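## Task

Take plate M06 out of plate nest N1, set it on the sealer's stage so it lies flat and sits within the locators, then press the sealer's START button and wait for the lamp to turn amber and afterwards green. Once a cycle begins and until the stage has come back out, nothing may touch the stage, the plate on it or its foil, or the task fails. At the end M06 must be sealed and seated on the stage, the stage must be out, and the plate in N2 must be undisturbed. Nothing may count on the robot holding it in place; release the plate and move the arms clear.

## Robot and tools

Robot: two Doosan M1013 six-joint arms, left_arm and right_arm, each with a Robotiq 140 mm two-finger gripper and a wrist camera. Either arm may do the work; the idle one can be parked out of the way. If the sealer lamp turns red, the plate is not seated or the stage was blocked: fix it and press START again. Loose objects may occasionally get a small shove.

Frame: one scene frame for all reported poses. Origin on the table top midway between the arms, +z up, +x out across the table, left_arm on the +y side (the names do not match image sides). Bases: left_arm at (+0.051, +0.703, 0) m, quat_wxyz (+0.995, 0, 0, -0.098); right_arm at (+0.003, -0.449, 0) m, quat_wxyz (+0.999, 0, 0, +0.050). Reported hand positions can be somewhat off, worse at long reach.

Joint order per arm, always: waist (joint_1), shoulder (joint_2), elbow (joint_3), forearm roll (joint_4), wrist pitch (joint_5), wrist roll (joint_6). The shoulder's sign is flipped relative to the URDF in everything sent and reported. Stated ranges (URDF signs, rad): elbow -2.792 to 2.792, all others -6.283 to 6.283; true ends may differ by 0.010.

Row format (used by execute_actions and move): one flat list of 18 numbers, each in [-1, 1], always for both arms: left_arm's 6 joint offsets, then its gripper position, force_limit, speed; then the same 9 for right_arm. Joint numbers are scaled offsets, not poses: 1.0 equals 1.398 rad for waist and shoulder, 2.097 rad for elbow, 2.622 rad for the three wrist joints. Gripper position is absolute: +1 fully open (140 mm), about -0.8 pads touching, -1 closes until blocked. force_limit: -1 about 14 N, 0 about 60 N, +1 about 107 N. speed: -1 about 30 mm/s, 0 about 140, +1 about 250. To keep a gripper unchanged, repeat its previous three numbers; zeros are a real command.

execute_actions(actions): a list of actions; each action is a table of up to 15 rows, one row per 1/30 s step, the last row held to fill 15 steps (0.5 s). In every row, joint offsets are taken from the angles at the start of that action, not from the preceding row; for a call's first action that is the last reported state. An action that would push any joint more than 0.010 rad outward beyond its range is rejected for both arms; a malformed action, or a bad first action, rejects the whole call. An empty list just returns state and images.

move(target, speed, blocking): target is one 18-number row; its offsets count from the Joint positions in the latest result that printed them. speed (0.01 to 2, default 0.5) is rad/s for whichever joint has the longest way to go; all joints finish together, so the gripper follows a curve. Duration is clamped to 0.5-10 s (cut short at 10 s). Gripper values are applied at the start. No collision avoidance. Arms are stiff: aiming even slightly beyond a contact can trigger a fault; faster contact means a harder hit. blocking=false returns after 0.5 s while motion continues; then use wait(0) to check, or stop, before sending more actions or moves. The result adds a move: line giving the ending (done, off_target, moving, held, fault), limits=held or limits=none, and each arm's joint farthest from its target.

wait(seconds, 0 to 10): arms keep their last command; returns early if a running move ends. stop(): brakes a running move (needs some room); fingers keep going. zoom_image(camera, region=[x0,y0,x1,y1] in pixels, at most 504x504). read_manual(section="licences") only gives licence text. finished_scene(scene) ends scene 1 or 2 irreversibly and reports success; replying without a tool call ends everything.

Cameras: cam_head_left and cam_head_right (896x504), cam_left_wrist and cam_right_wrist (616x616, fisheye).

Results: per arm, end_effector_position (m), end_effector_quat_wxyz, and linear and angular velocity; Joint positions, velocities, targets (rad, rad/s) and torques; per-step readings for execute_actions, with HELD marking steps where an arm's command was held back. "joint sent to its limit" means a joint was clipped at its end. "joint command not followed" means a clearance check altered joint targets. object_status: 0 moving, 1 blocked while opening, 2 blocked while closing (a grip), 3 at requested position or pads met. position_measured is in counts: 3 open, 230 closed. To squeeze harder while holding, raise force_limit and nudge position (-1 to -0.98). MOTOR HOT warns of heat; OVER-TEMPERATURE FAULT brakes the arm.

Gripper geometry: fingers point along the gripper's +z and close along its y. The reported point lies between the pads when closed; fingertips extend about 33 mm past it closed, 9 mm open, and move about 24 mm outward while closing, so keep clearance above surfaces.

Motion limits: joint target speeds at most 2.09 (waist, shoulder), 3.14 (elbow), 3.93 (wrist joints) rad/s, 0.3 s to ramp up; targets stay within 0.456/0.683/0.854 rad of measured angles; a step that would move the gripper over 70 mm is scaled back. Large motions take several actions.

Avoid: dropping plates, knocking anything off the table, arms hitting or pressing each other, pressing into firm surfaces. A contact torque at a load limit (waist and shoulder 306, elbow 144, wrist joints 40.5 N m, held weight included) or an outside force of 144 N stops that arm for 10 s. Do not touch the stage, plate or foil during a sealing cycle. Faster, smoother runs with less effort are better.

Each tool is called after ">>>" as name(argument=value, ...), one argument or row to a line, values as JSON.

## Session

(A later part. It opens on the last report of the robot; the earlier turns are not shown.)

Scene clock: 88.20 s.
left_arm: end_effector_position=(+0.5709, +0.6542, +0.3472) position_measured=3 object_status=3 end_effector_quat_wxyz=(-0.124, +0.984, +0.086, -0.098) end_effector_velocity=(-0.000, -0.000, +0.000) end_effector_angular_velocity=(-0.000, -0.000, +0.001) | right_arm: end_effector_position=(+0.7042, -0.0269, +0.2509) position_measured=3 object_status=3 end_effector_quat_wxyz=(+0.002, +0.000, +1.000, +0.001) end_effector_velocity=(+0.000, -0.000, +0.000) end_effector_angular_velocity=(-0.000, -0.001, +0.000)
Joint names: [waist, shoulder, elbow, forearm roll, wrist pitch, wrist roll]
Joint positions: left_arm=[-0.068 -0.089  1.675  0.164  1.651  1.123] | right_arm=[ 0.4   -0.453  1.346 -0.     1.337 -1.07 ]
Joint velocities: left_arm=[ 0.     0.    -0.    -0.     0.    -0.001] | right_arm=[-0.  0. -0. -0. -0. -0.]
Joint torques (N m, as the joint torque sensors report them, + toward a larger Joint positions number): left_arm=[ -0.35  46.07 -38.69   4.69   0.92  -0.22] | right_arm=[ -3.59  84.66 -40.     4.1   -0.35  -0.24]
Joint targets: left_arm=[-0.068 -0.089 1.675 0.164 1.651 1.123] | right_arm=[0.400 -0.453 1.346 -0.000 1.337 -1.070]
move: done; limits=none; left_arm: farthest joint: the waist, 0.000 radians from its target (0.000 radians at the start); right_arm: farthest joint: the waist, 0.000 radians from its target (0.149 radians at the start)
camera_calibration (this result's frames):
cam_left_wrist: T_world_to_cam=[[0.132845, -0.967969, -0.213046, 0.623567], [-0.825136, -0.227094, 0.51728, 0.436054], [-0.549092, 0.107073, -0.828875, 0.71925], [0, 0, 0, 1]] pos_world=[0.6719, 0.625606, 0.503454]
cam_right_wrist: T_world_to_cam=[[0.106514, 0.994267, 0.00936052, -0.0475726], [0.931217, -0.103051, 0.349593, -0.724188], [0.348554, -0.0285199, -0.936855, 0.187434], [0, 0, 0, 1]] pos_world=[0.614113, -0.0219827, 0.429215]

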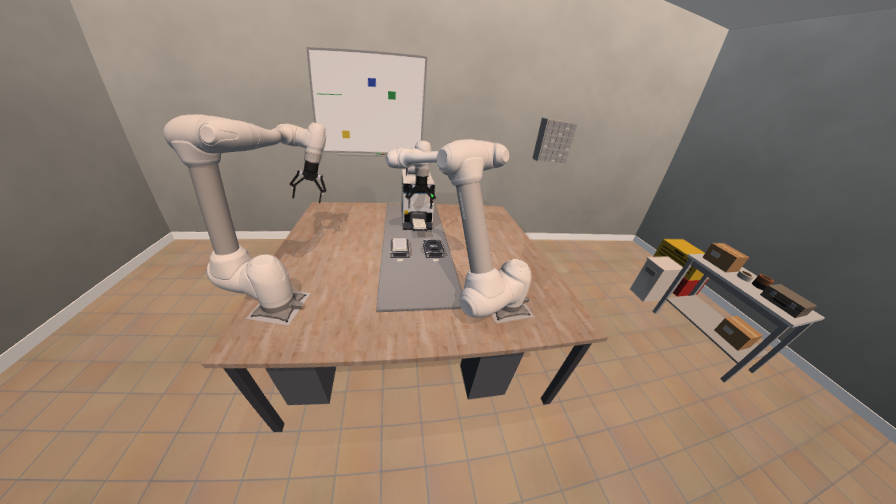

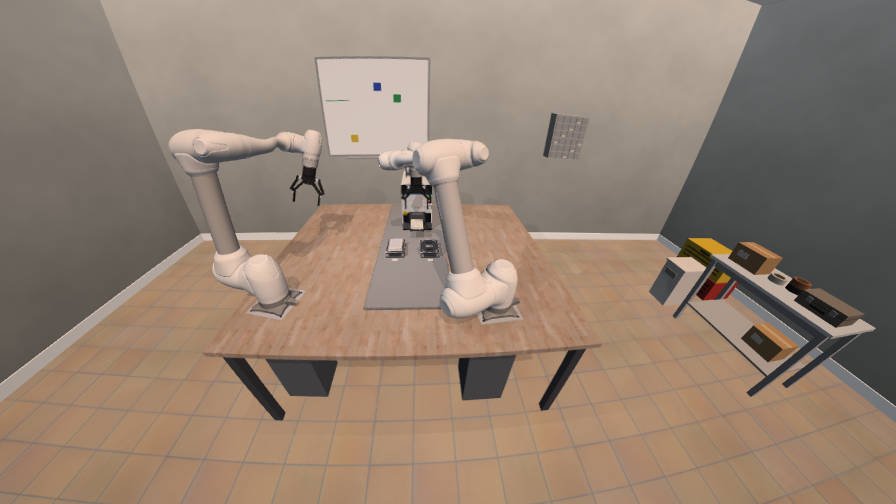

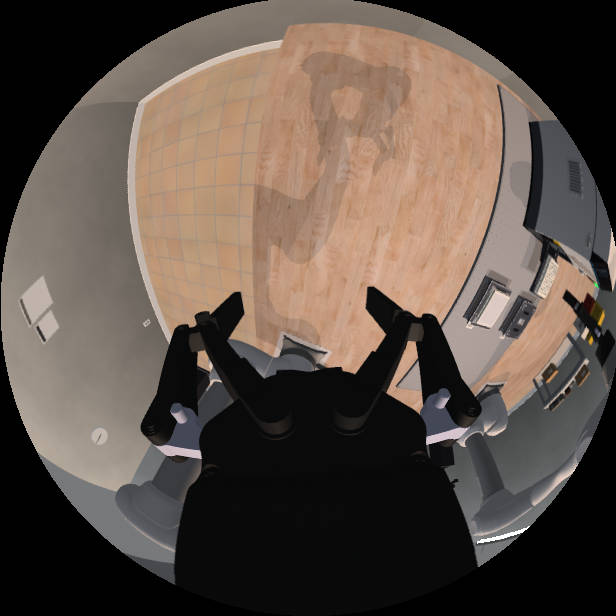

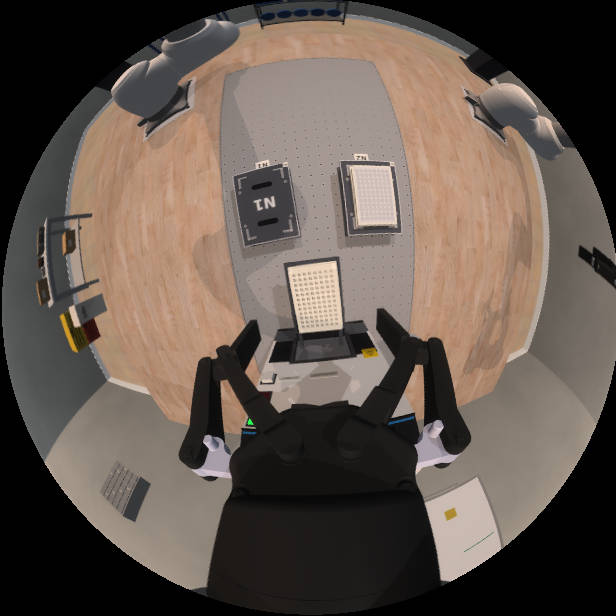

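>>> move(
  target=[0,0,0,0,0,0,1,0,0,0,-0.0376,0.0513,0,-0.0591,0,0.6,-0.3,0],
  speed=0.12,
)

>>> execute_actions(
  actions=[
    [[0,0,0,0,0,0,1,0,0,0,0,0,0,0,0,-1,-0.3,-0.5]],
    [[0,0,0,0,0,0,1,0,0,0,0,0,0,0,0,-1,-0.3,-0.5]],
    [[0,0,0,0,0,0,1,0,0,0,0,0,0,0,0,-1,-0.3,-0.5]],
    [[0,0,0,0,0,0,1,0,0,0,0.0028,-0.0032,0,0.0041,0,-1,-0.3,-0.5]],
    [[0,0,0,0,0,0,1,0,0,-0.0005,0,0,0,0,0.0074,-1,-0.3,-0.5]],
  ],
)

>>> zoom_image(
  camera="cam_right_wrist",
  region=[240,220,400,380],
)

Scene clock: 91.00 s.
left_arm: end_effector_position=(+0.5709, +0.6542, +0.3472) position_measured=3 object_status=3 end_effector_quat_wxyz=(-0.124, +0.984, +0.086, -0.098) end_effector_velocity=(+0.000, -0.000, +0.000) end_effector_angular_velocity=(-0.001, -0.000, -0.002) | right_arm: end_effector_position=(+0.7042, -0.0269, +0.1507) position_measured=53 object_status=3 end_effector_quat_wxyz=(+0.000, +0.000, +1.000, -0.000) end_effector_velocity=(-0.000, +0.001, +0.000) end_effector_angular_velocity=(+0.000, -0.000, +0.000)
Joint names: [waist, shoulder, elbow, forearm roll, wrist pitch, wrist roll]
Joint positions: left_arm=[-0.068 -0.089  1.675  0.164  1.651  1.123] | right_arm=[ 0.4   -0.505  1.454 -0.     1.182 -1.07 ]
Joint velocities: left_arm=[ 0.     0.    -0.    -0.    -0.     0.002] | right_arm=[ 0.001 -0.    -0.    -0.    -0.     0.   ]
Joint torques (N m, as the joint torque sensors report them, + toward a larger Joint positions number): left_arm=[ -1.46  45.13 -38.12   4.52   0.83  -0.05] | right_arm=[ -3.38  86.94 -37.69   3.92  -0.4   -0.35]
Joint targets: left_arm=[-0.068 -0.089 1.675 0.164 1.651 1.123] | right_arm=[0.400 -0.505 1.454 -0.000 1.182 -1.070]
move: done; limits=none; left_arm: farthest joint: the waist, 0.000 radians from its target (0.000 radians at the start); right_arm: farthest joint: the waist, 0.000 radians from its target (0.000 radians at the start)
camera_calibration (this result's frames):
cam_left_wrist: T_world_to_cam=[[0.132845, -0.967969, -0.213045, 0.623567], [-0.825136, -0.227094, 0.51728, 0.436053], [-0.549092, 0.107073, -0.828874, 0.71925], [0, 0, 0, 1]] pos_world=[0.6719, 0.625606, 0.503454]
cam_right_wrist: T_world_to_cam=[[0.106472, 0.994295, 0.00641505, -0.0462069], [0.932813, -0.102118, 0.345589, -0.689667], [0.344272, -0.0308115, -0.938364, 0.0967226], [0, 0, 0, 1]] pos_world=[0.614952, -0.021504, 0.329398]

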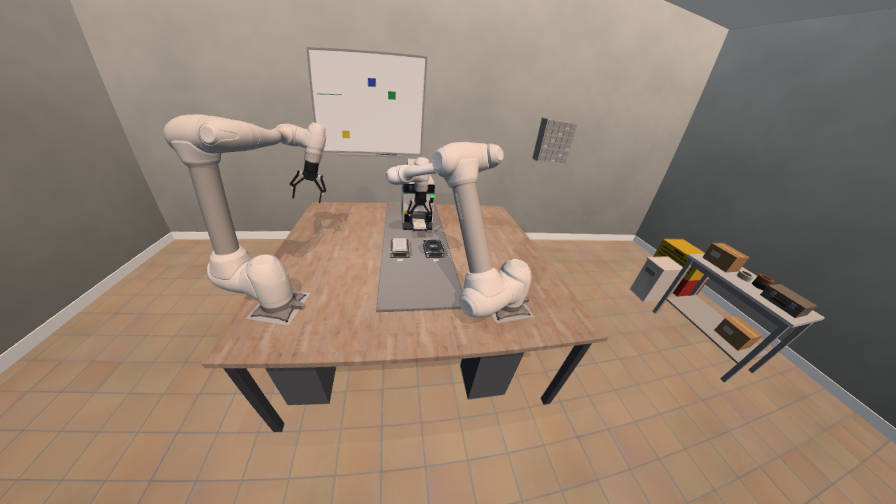

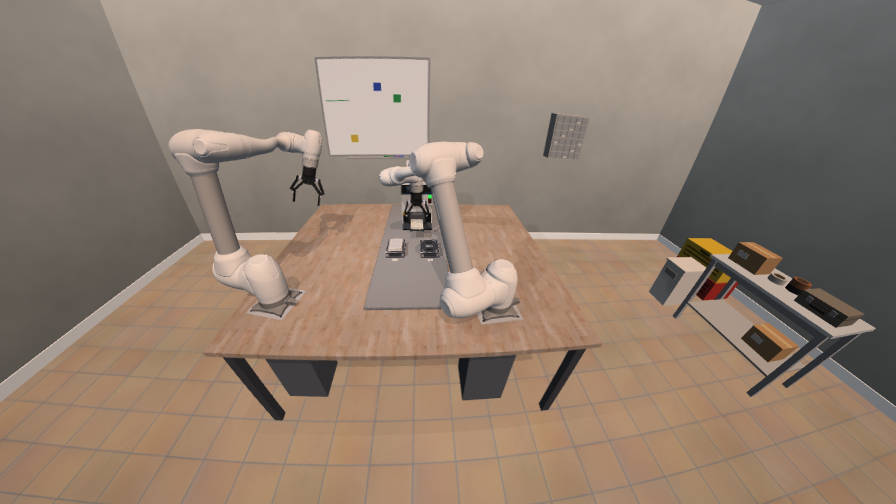

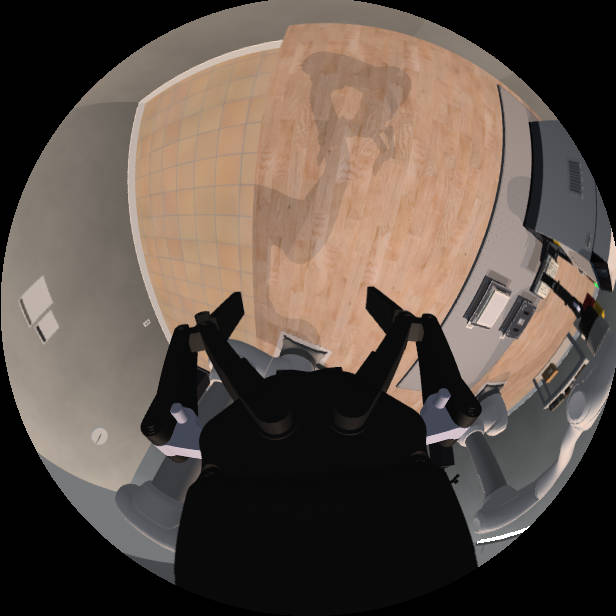

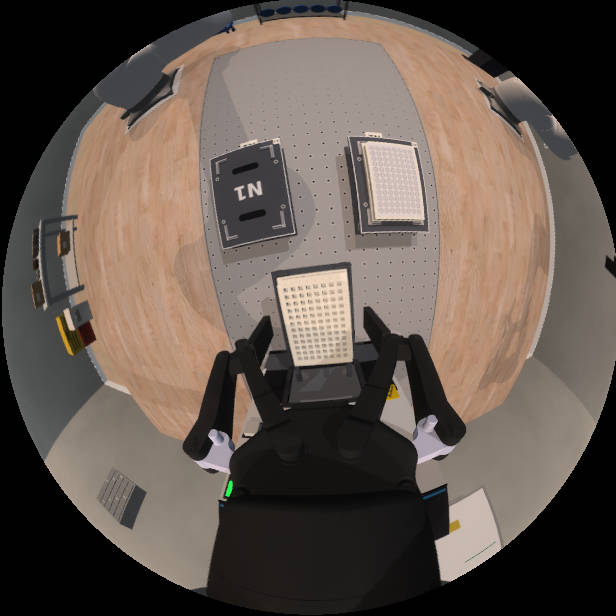

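Scene clock: 93.50 s.
left_arm: end_effector_position=(+0.5709, +0.6542, +0.3472) position_measured=3 object_status=3 end_effector_quat_wxyz=(-0.124, +0.984, +0.086, -0.098) end_effector_velocity=(-0.000, +0.000, +0.000) end_effector_angular_velocity=(+0.001, +0.002, -0.000) | right_arm: end_effector_position=(+0.7046, -0.0267, +0.1575) position_measured=136 object_status=2 end_effector_quat_wxyz=(+0.000, +0.010, +1.000, +0.000) end_effector_velocity=(-0.000, +0.000, -0.000) end_effector_angular_velocity=(-0.000, +0.000, +0.000)
Joint names: [waist, shoulder, elbow, forearm roll, wrist pitch, wrist roll]
Joint positions: left_arm=[-0.068 -0.089  1.675  0.164  1.651  1.123] | right_arm=[ 0.4   -0.501  1.447  0.     1.192 -1.051]
Joint velocities: left_arm=[ 0.    -0.    -0.     0.001  0.002  0.   ] | right_arm=[ 0. -0.  0. -0.  0.  0.]
Joint torques (N m, as the joint torque sensors report them, + toward a larger Joint positions number): left_arm=[  0.31  46.33 -38.26   4.56   0.85  -0.16] | right_arm=[-85.05  62.73   4.44 -30.02  17.75   0.16]
Joint targets: left_arm=[-0.068 -0.089 1.675 0.164 1.651 1.123] | right_arm=[0.400 -0.501 1.447 0.000 1.192 -1.051]
Step readings (joint positions; steps 1 to 15: 1st action; 16 to 30: 2nd action; 31 to 45: 3rd action; 46 to 60: 4th action; 61 to 75: 5th action):
0: left_arm=[-0.068 -0.089 1.675 0.164 1.651 1.123] | right_arm=[0.400 -0.505 1.454 -0.000 1.182 -1.070]
1: left_arm=[-0.068 -0.089 1.675 0.164 1.651 1.123] | right_arm=[0.400 -0.505 1.454 -0.000 1.182 -1.070]
2: left_arm=[-0.068 -0.089 1.675 0.164 1.651 1.123] | right_arm=[0.400 -0.505 1.454 -0.000 1.182 -1.070]
4: left_arm=[-0.068 -0.089 1.675 0.164 1.651 1.123] | right_arm=[0.400 -0.505 1.454 -0.000 1.182 -1.070]
8: left_arm=[-0.068 -0.089 1.675 0.164 1.651 1.123] | right_arm=[0.400 -0.505 1.454 -0.000 1.182 -1.070]
15: left_arm=[-0.068 -0.089 1.675 0.164 1.651 1.123] | right_arm=[0.400 -0.505 1.454 0.000 1.181 -1.070]
16: left_arm=[-0.068 -0.089 1.675 0.164 1.651 1.123] | right_arm=[0.400 -0.505 1.454 0.000 1.181 -1.070]
17: left_arm=[-0.068 -0.089 1.675 0.164 1.651 1.123] | right_arm=[0.401 -0.505 1.454 0.001 1.181 -1.070]
19: left_arm=[-0.068 -0.089 1.675 0.164 1.651 1.123] | right_arm=[0.401 -0.505 1.454 0.001 1.181 -1.070]
23: left_arm=[-0.068 -0.089 1.675 0.164 1.651 1.123] | right_arm=[0.401 -0.505 1.454 0.000 1.181 -1.070]
30: left_arm=[-0.068 -0.089 1.675 0.164 1.651 1.123] | right_arm=[0.400 -0.505 1.454 0.000 1.181 -1.070]
31: left_arm=[-0.068 -0.089 1.675 0.164 1.651 1.123] | right_arm=[0.400 -0.505 1.454 0.000 1.181 -1.070]
32: left_arm=[-0.068 -0.089 1.675 0.164 1.651 1.123] | right_arm=[0.400 -0.505 1.454 0.000 1.181 -1.070]
34: left_arm=[-0.068 -0.089 1.675 0.164 1.651 1.123] | right_arm=[0.400 -0.505 1.454 0.000 1.181 -1.070]
38: left_arm=[-0.068 -0.089 1.675 0.164 1.651 1.123] | right_arm=[0.400 -0.505 1.454 0.000 1.181 -1.070]
45: left_arm=[-0.068 -0.089 1.675 0.164 1.651 1.123] | right_arm=[0.400 -0.505 1.454 0.000 1.181 -1.070]
46: left_arm=[-0.068 -0.089 1.675 0.164 1.651 1.123] | right_arm=[0.400 -0.505 1.454 0.000 1.181 -1.070]
47: left_arm=[-0.068 -0.089 1.675 0.164 1.651 1.123] | right_arm=[0.400 -0.504 1.452 0.000 1.185 -1.070]
49: left_arm=[-0.068 -0.089 1.675 0.164 1.651 1.123] | right_arm=[0.400 -0.501 1.448 0.000 1.191 -1.070]
53: left_arm=[-0.068 -0.089 1.675 0.164 1.651 1.123] | right_arm=[0.400 -0.501 1.447 0.000 1.192 -1.070]
60: left_arm=[-0.068 -0.089 1.675 0.164 1.651 1.123] | right_arm=[0.400 -0.501 1.447 0.000 1.192 -1.070]
61: left_arm=[-0.068 -0.089 1.675 0.164 1.651 1.123] | right_arm=[0.400 -0.501 1.447 0.000 1.192 -1.070]
62: left_arm=[-0.068 -0.089 1.675 0.164 1.651 1.123] | right_arm=[0.400 -0.501 1.447 0.000 1.192 -1.064]
64: left_arm=[-0.068 -0.089 1.675 0.164 1.651 1.123] | right_arm=[0.400 -0.501 1.447 0.000 1.192 -1.052]
68: left_arm=[-0.068 -0.089 1.675 0.164 1.651 1.123] | right_arm=[0.400 -0.501 1.447 0.000 1.192 -1.051]
75: Joint positions above
camera_calibration (this result's frames):
cam_left_wrist: T_world_to_cam=[[0.132845, -0.967969, -0.213046, 0.623567], [-0.825136, -0.227094, 0.51728, 0.436054], [-0.549092, 0.107073, -0.828874, 0.719249], [0, 0, 0, 1]] pos_world=[0.6719, 0.625606, 0.503454]
cam_right_wrist: T_world_to_cam=[[0.126295, 0.991965, 0.00739101, -0.0606339], [0.930472, -0.121042, 0.345789, -0.691198], [0.343905, -0.0367941, -0.938283, 0.103019], [0, 0, 0, 1]] pos_world=[0.61537, -0.0197267, 0.336117]

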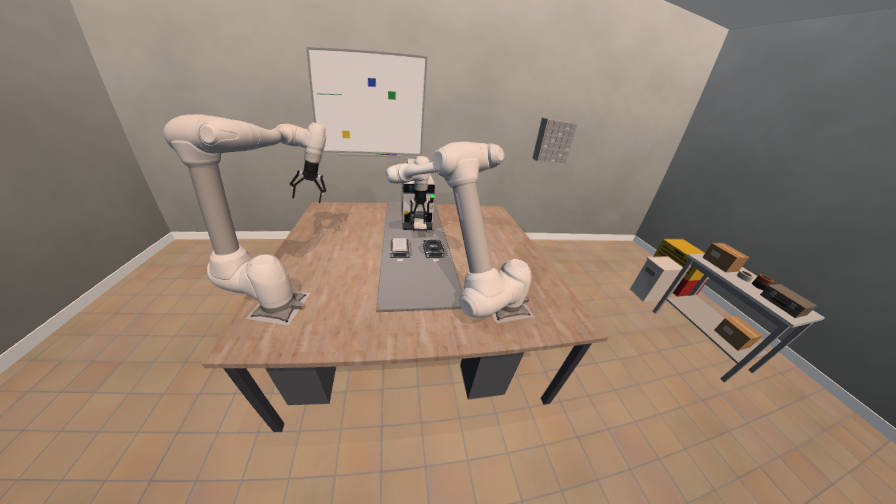

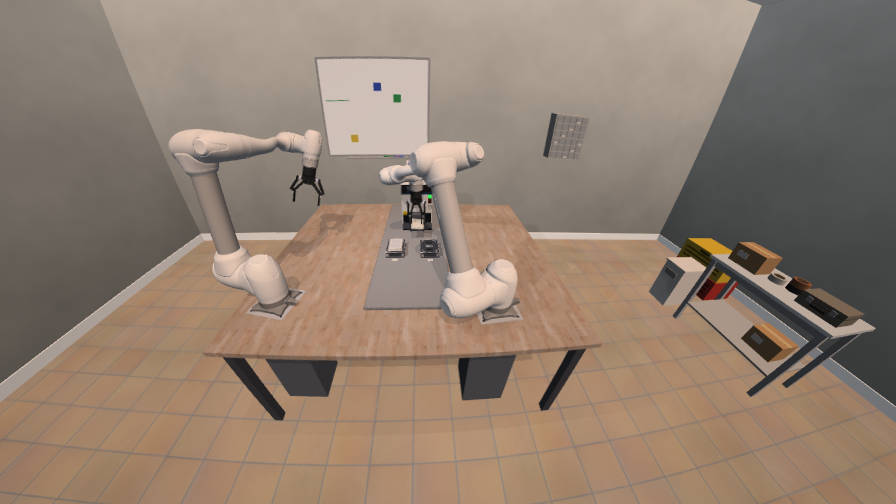

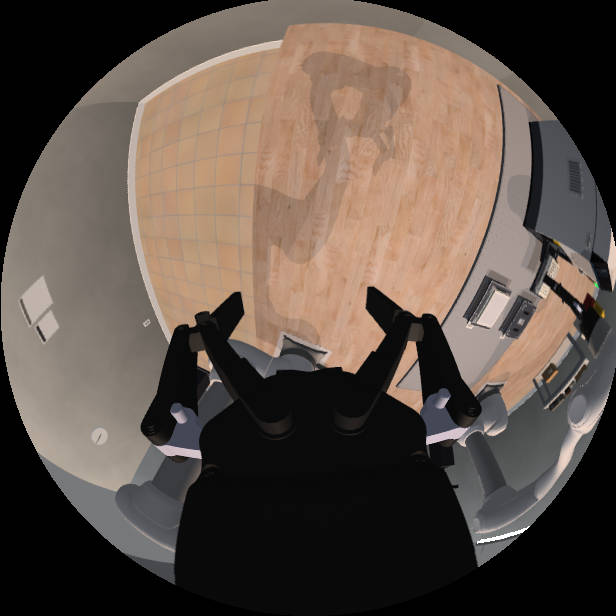

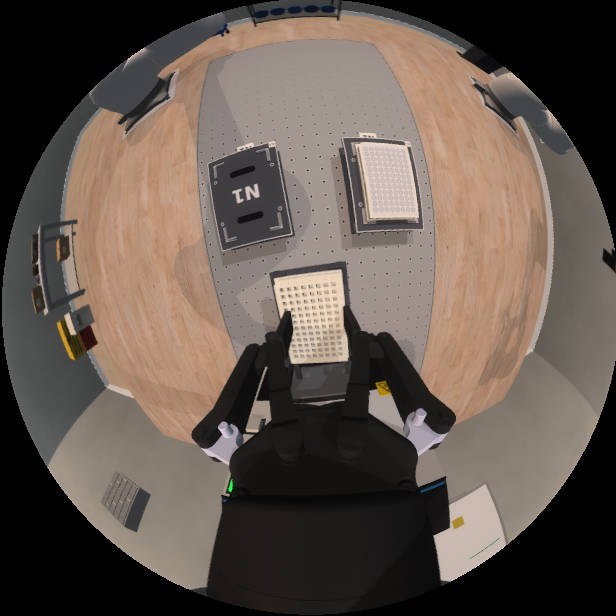

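Region (240, 220, 400, 380) of cam_right_wrist's 616x616 image, scaled by 3.150, with more detail than that image has.

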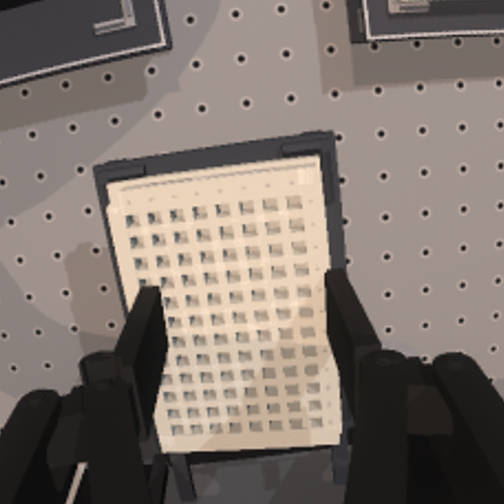

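>>> execute_actions(
  actions=[
    [[0,0,0,0,0,0,1,0,0, 0,0,0,0,0,0,0.6,-0.3,0]],
  ],
)

Scene clock: 96.50 s.
left_arm: end_effector_position=(+0.5709, +0.6542, +0.3472) position_measured=3 object_status=3 end_effector_quat_wxyz=(-0.124, +0.984, +0.086, -0.098) end_effector_velocity=(-0.000, +0.000, +0.000) end_effector_angular_velocity=(+0.001, +0.001, +0.001) | right_arm: end_effector_position=(+0.7046, -0.0269, +0.1574) position_measured=53 object_status=0 end_effector_quat_wxyz=(+0.000, +0.010, +1.000, +0.000) end_effector_velocity=(+0.000, +0.001, -0.000) end_effector_angular_velocity=(+0.001, -0.001, +0.001)
Joint names: [waist, shoulder, elbow, forearm roll, wrist pitch, wrist roll]
Joint positions: left_arm=[-0.068 -0.089  1.675  0.164  1.651  1.123] | right_arm=[ 0.4   -0.501  1.447  0.     1.192 -1.051]
Joint velocities: left_arm=[-0.     0.     0.     0.     0.001 -0.001] | right_arm=[ 0.    -0.    -0.    -0.    -0.001 -0.   ]
Joint torques (N m, as the joint torque sensors report them, + toward a larger Joint positions number): left_arm=[  0.62  45.68 -38.46   4.58   0.96  -0.26] | right_arm=[ -2.5   87.42 -37.52   3.86  -0.21  -0.24]
Joint targets: left_arm=[-0.068 -0.089 1.675 0.164 1.651 1.123] | right_arm=[0.400 -0.501 1.447 0.000 1.192 -1.051]
Step readings (joint positions):
0: left_arm=[-0.068 -0.089 1.675 0.164 1.651 1.123] | right_arm=[0.400 -0.501 1.447 0.000 1.192 -1.051]
1: left_arm=[-0.068 -0.089 1.675 0.164 1.651 1.123] | right_arm=[0.400 -0.501 1.447 0.000 1.192 -1.051]
2: left_arm=[-0.068 -0.089 1.675 0.164 1.651 1.123] | right_arm=[0.400 -0.501 1.447 -0.000 1.192 -1.051]
4: left_arm=[-0.068 -0.089 1.675 0.164 1.651 1.123] | right_arm=[0.399 -0.501 1.448 -0.001 1.193 -1.051]
8: left_arm=[-0.068 -0.089 1.675 0.164 1.651 1.123] | right_arm=[0.399 -0.501 1.448 0.000 1.193 -1.051]
15: Joint positions above
camera_calibration (this result's frames):
cam_left_wrist: T_world_to_cam=[[0.132845, -0.967969, -0.213046, 0.623567], [-0.825136, -0.227094, 0.51728, 0.436054], [-0.549092, 0.107073, -0.828874, 0.71925], [0, 0, 0, 1]] pos_world=[0.6719, 0.625606, 0.503454]
cam_right_wrist: T_world_to_cam=[[0.126555, 0.991933, 0.00723843, -0.0605935], [0.930519, -0.121241, 0.345593, -0.691214], [0.343683, -0.0370009, -0.938357, 0.103111], [0, 0, 0, 1]] pos_world=[0.615419, -0.0198838, 0.336072]

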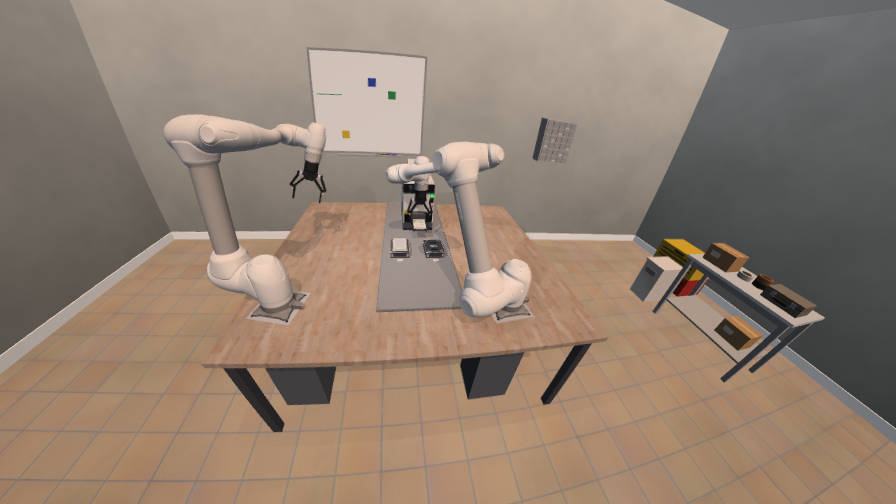

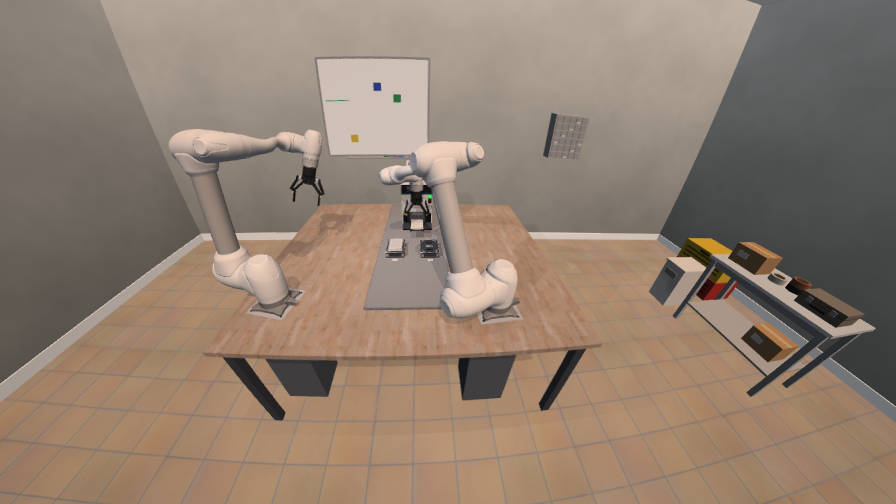

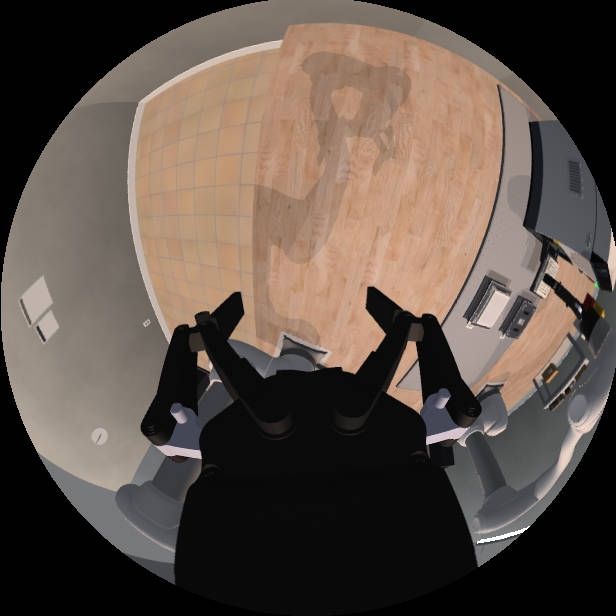

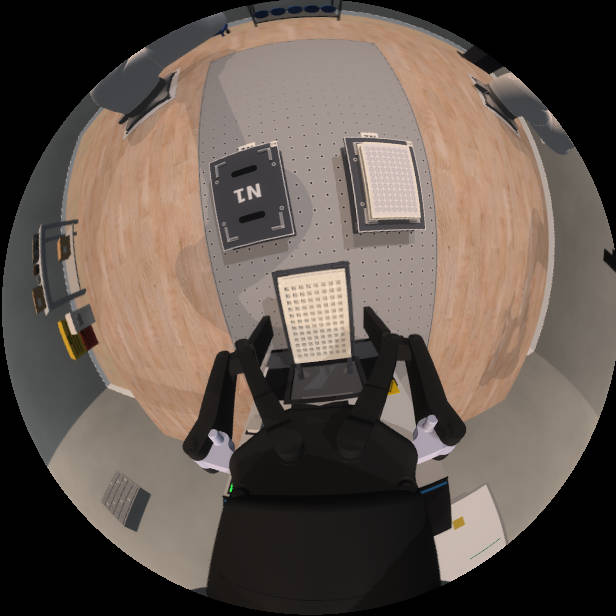

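>>> move(
  target=[0,0,0,0,0,0,1,0,0, 0,0.0343,-0.0482,0,0.0553,-0.0072,0.9,-0.3,0],
  speed=0.4,
)

>>> zoom_image(
  camera="cam_right_wrist",
  region=[240,220,400,380],
)

>>> zoom_image(
  camera="cam_head_left",
  region=[380,170,460,250],
)

Scene clock: 97.63 s.
left_arm: end_effector_position=(+0.5709, +0.6542, +0.3472) position_measured=3 object_status=3 end_effector_quat_wxyz=(-0.124, +0.984, +0.086, -0.098) end_effector_velocity=(-0.000, +0.000, -0.000) end_effector_angular_velocity=(+0.001, +0.002, +0.000) | right_arm: end_effector_position=(+0.7044, -0.0270, +0.2505) position_measured=16 object_status=3 end_effector_quat_wxyz=(+0.002, +0.001, +1.000, +0.001) end_effector_velocity=(+0.000, -0.000, -0.000) end_effector_angular_velocity=(+0.000, +0.001, -0.000)
Joint names: [waist, shoulder, elbow, forearm roll, wrist pitch, wrist roll]
Joint positions: left_arm=[-0.068 -0.089  1.675  0.164  1.651  1.123] | right_arm=[ 0.4   -0.453  1.346  0.     1.337 -1.07 ]
Joint velocities: left_arm=[ 0.    -0.    -0.    -0.     0.002  0.   ] | right_arm=[-0.001 -0.     0.     0.     0.    -0.   ]
Joint torques (N m, as the joint torque sensors report them, + toward a larger Joint positions number): left_arm=[ -0.89  46.18 -38.22   4.61   0.87   0.01] | right_arm=[ -3.38  85.82 -40.29   4.11  -0.44  -0.29]
Joint targets: left_arm=[-0.068 -0.089 1.675 0.164 1.651 1.123] | right_arm=[0.400 -0.453 1.346 0.000 1.337 -1.070]
move: done; limits=none; left_arm: farthest joint: the waist, 0.000 radians from its target (0.000 radians at the start); right_arm: farthest joint: the waist, 0.000 radians from its target (0.000 radians at the start)
camera_calibration (this result's frames):
cam_left_wrist: T_world_to_cam=[[0.132845, -0.967969, -0.213046, 0.623567], [-0.825136, -0.227094, 0.51728, 0.436054], [-0.549092, 0.107073, -0.828875, 0.71925], [0, 0, 0, 1]] pos_world=[0.6719, 0.625606, 0.503454]
cam_right_wrist: T_world_to_cam=[[0.107738, 0.994133, 0.0095874, -0.0484541], [0.93143, -0.104305, 0.348653, -0.724142], [0.347607, -0.0286333, -0.937203, 0.187679], [0, 0, 0, 1]] pos_world=[0.614469, -0.0219882, 0.428832]

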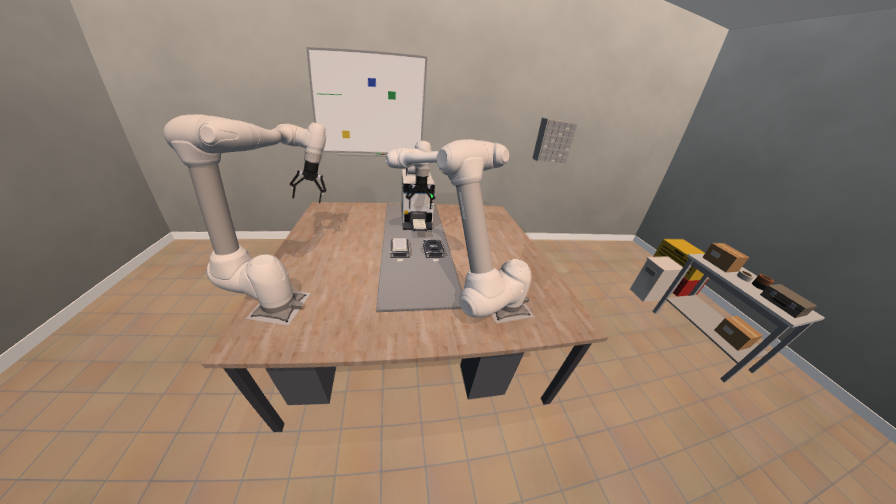

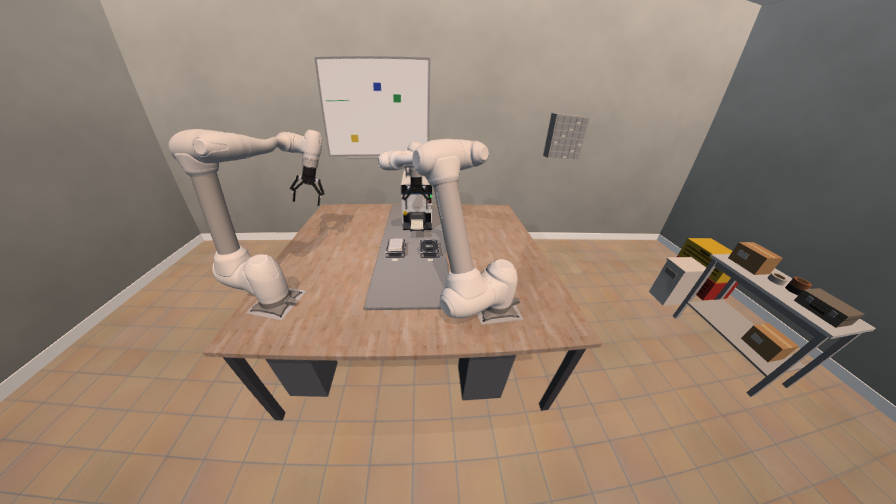

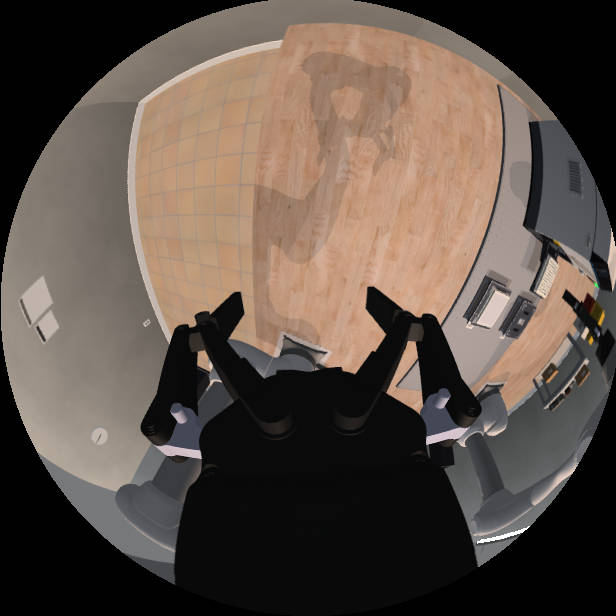

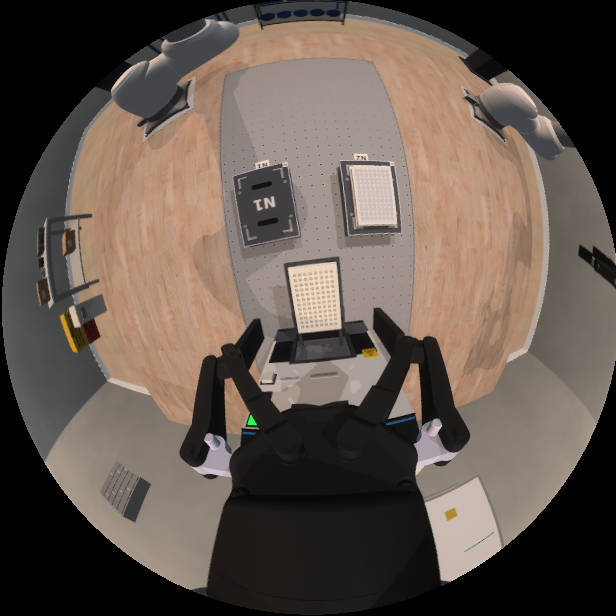

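Region (240, 220, 400, 380) of cam_right_wrist's 616x616 image, scaled by 3.150, with more detail than that image has.

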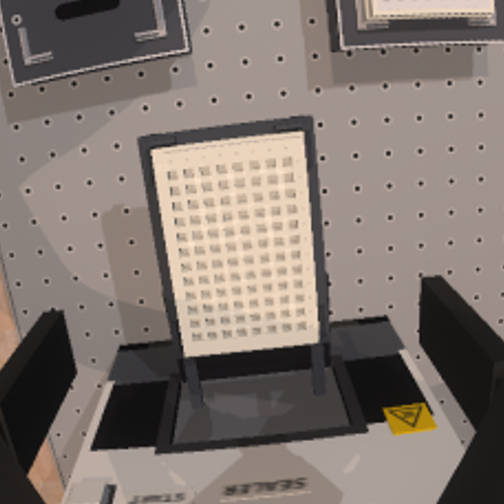

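Region (380, 170, 460, 250) of cam_head_left's 896x504 image, scaled by 6.300, with more detail than that image has.

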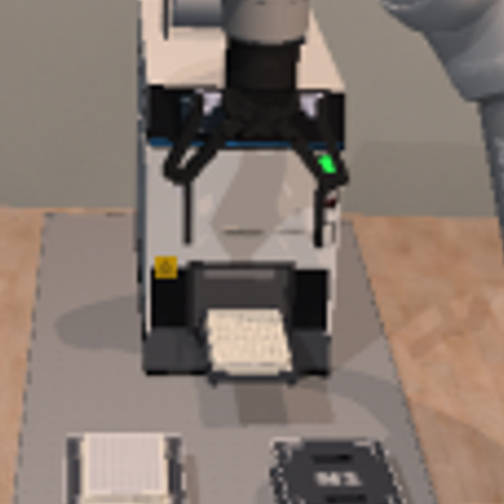

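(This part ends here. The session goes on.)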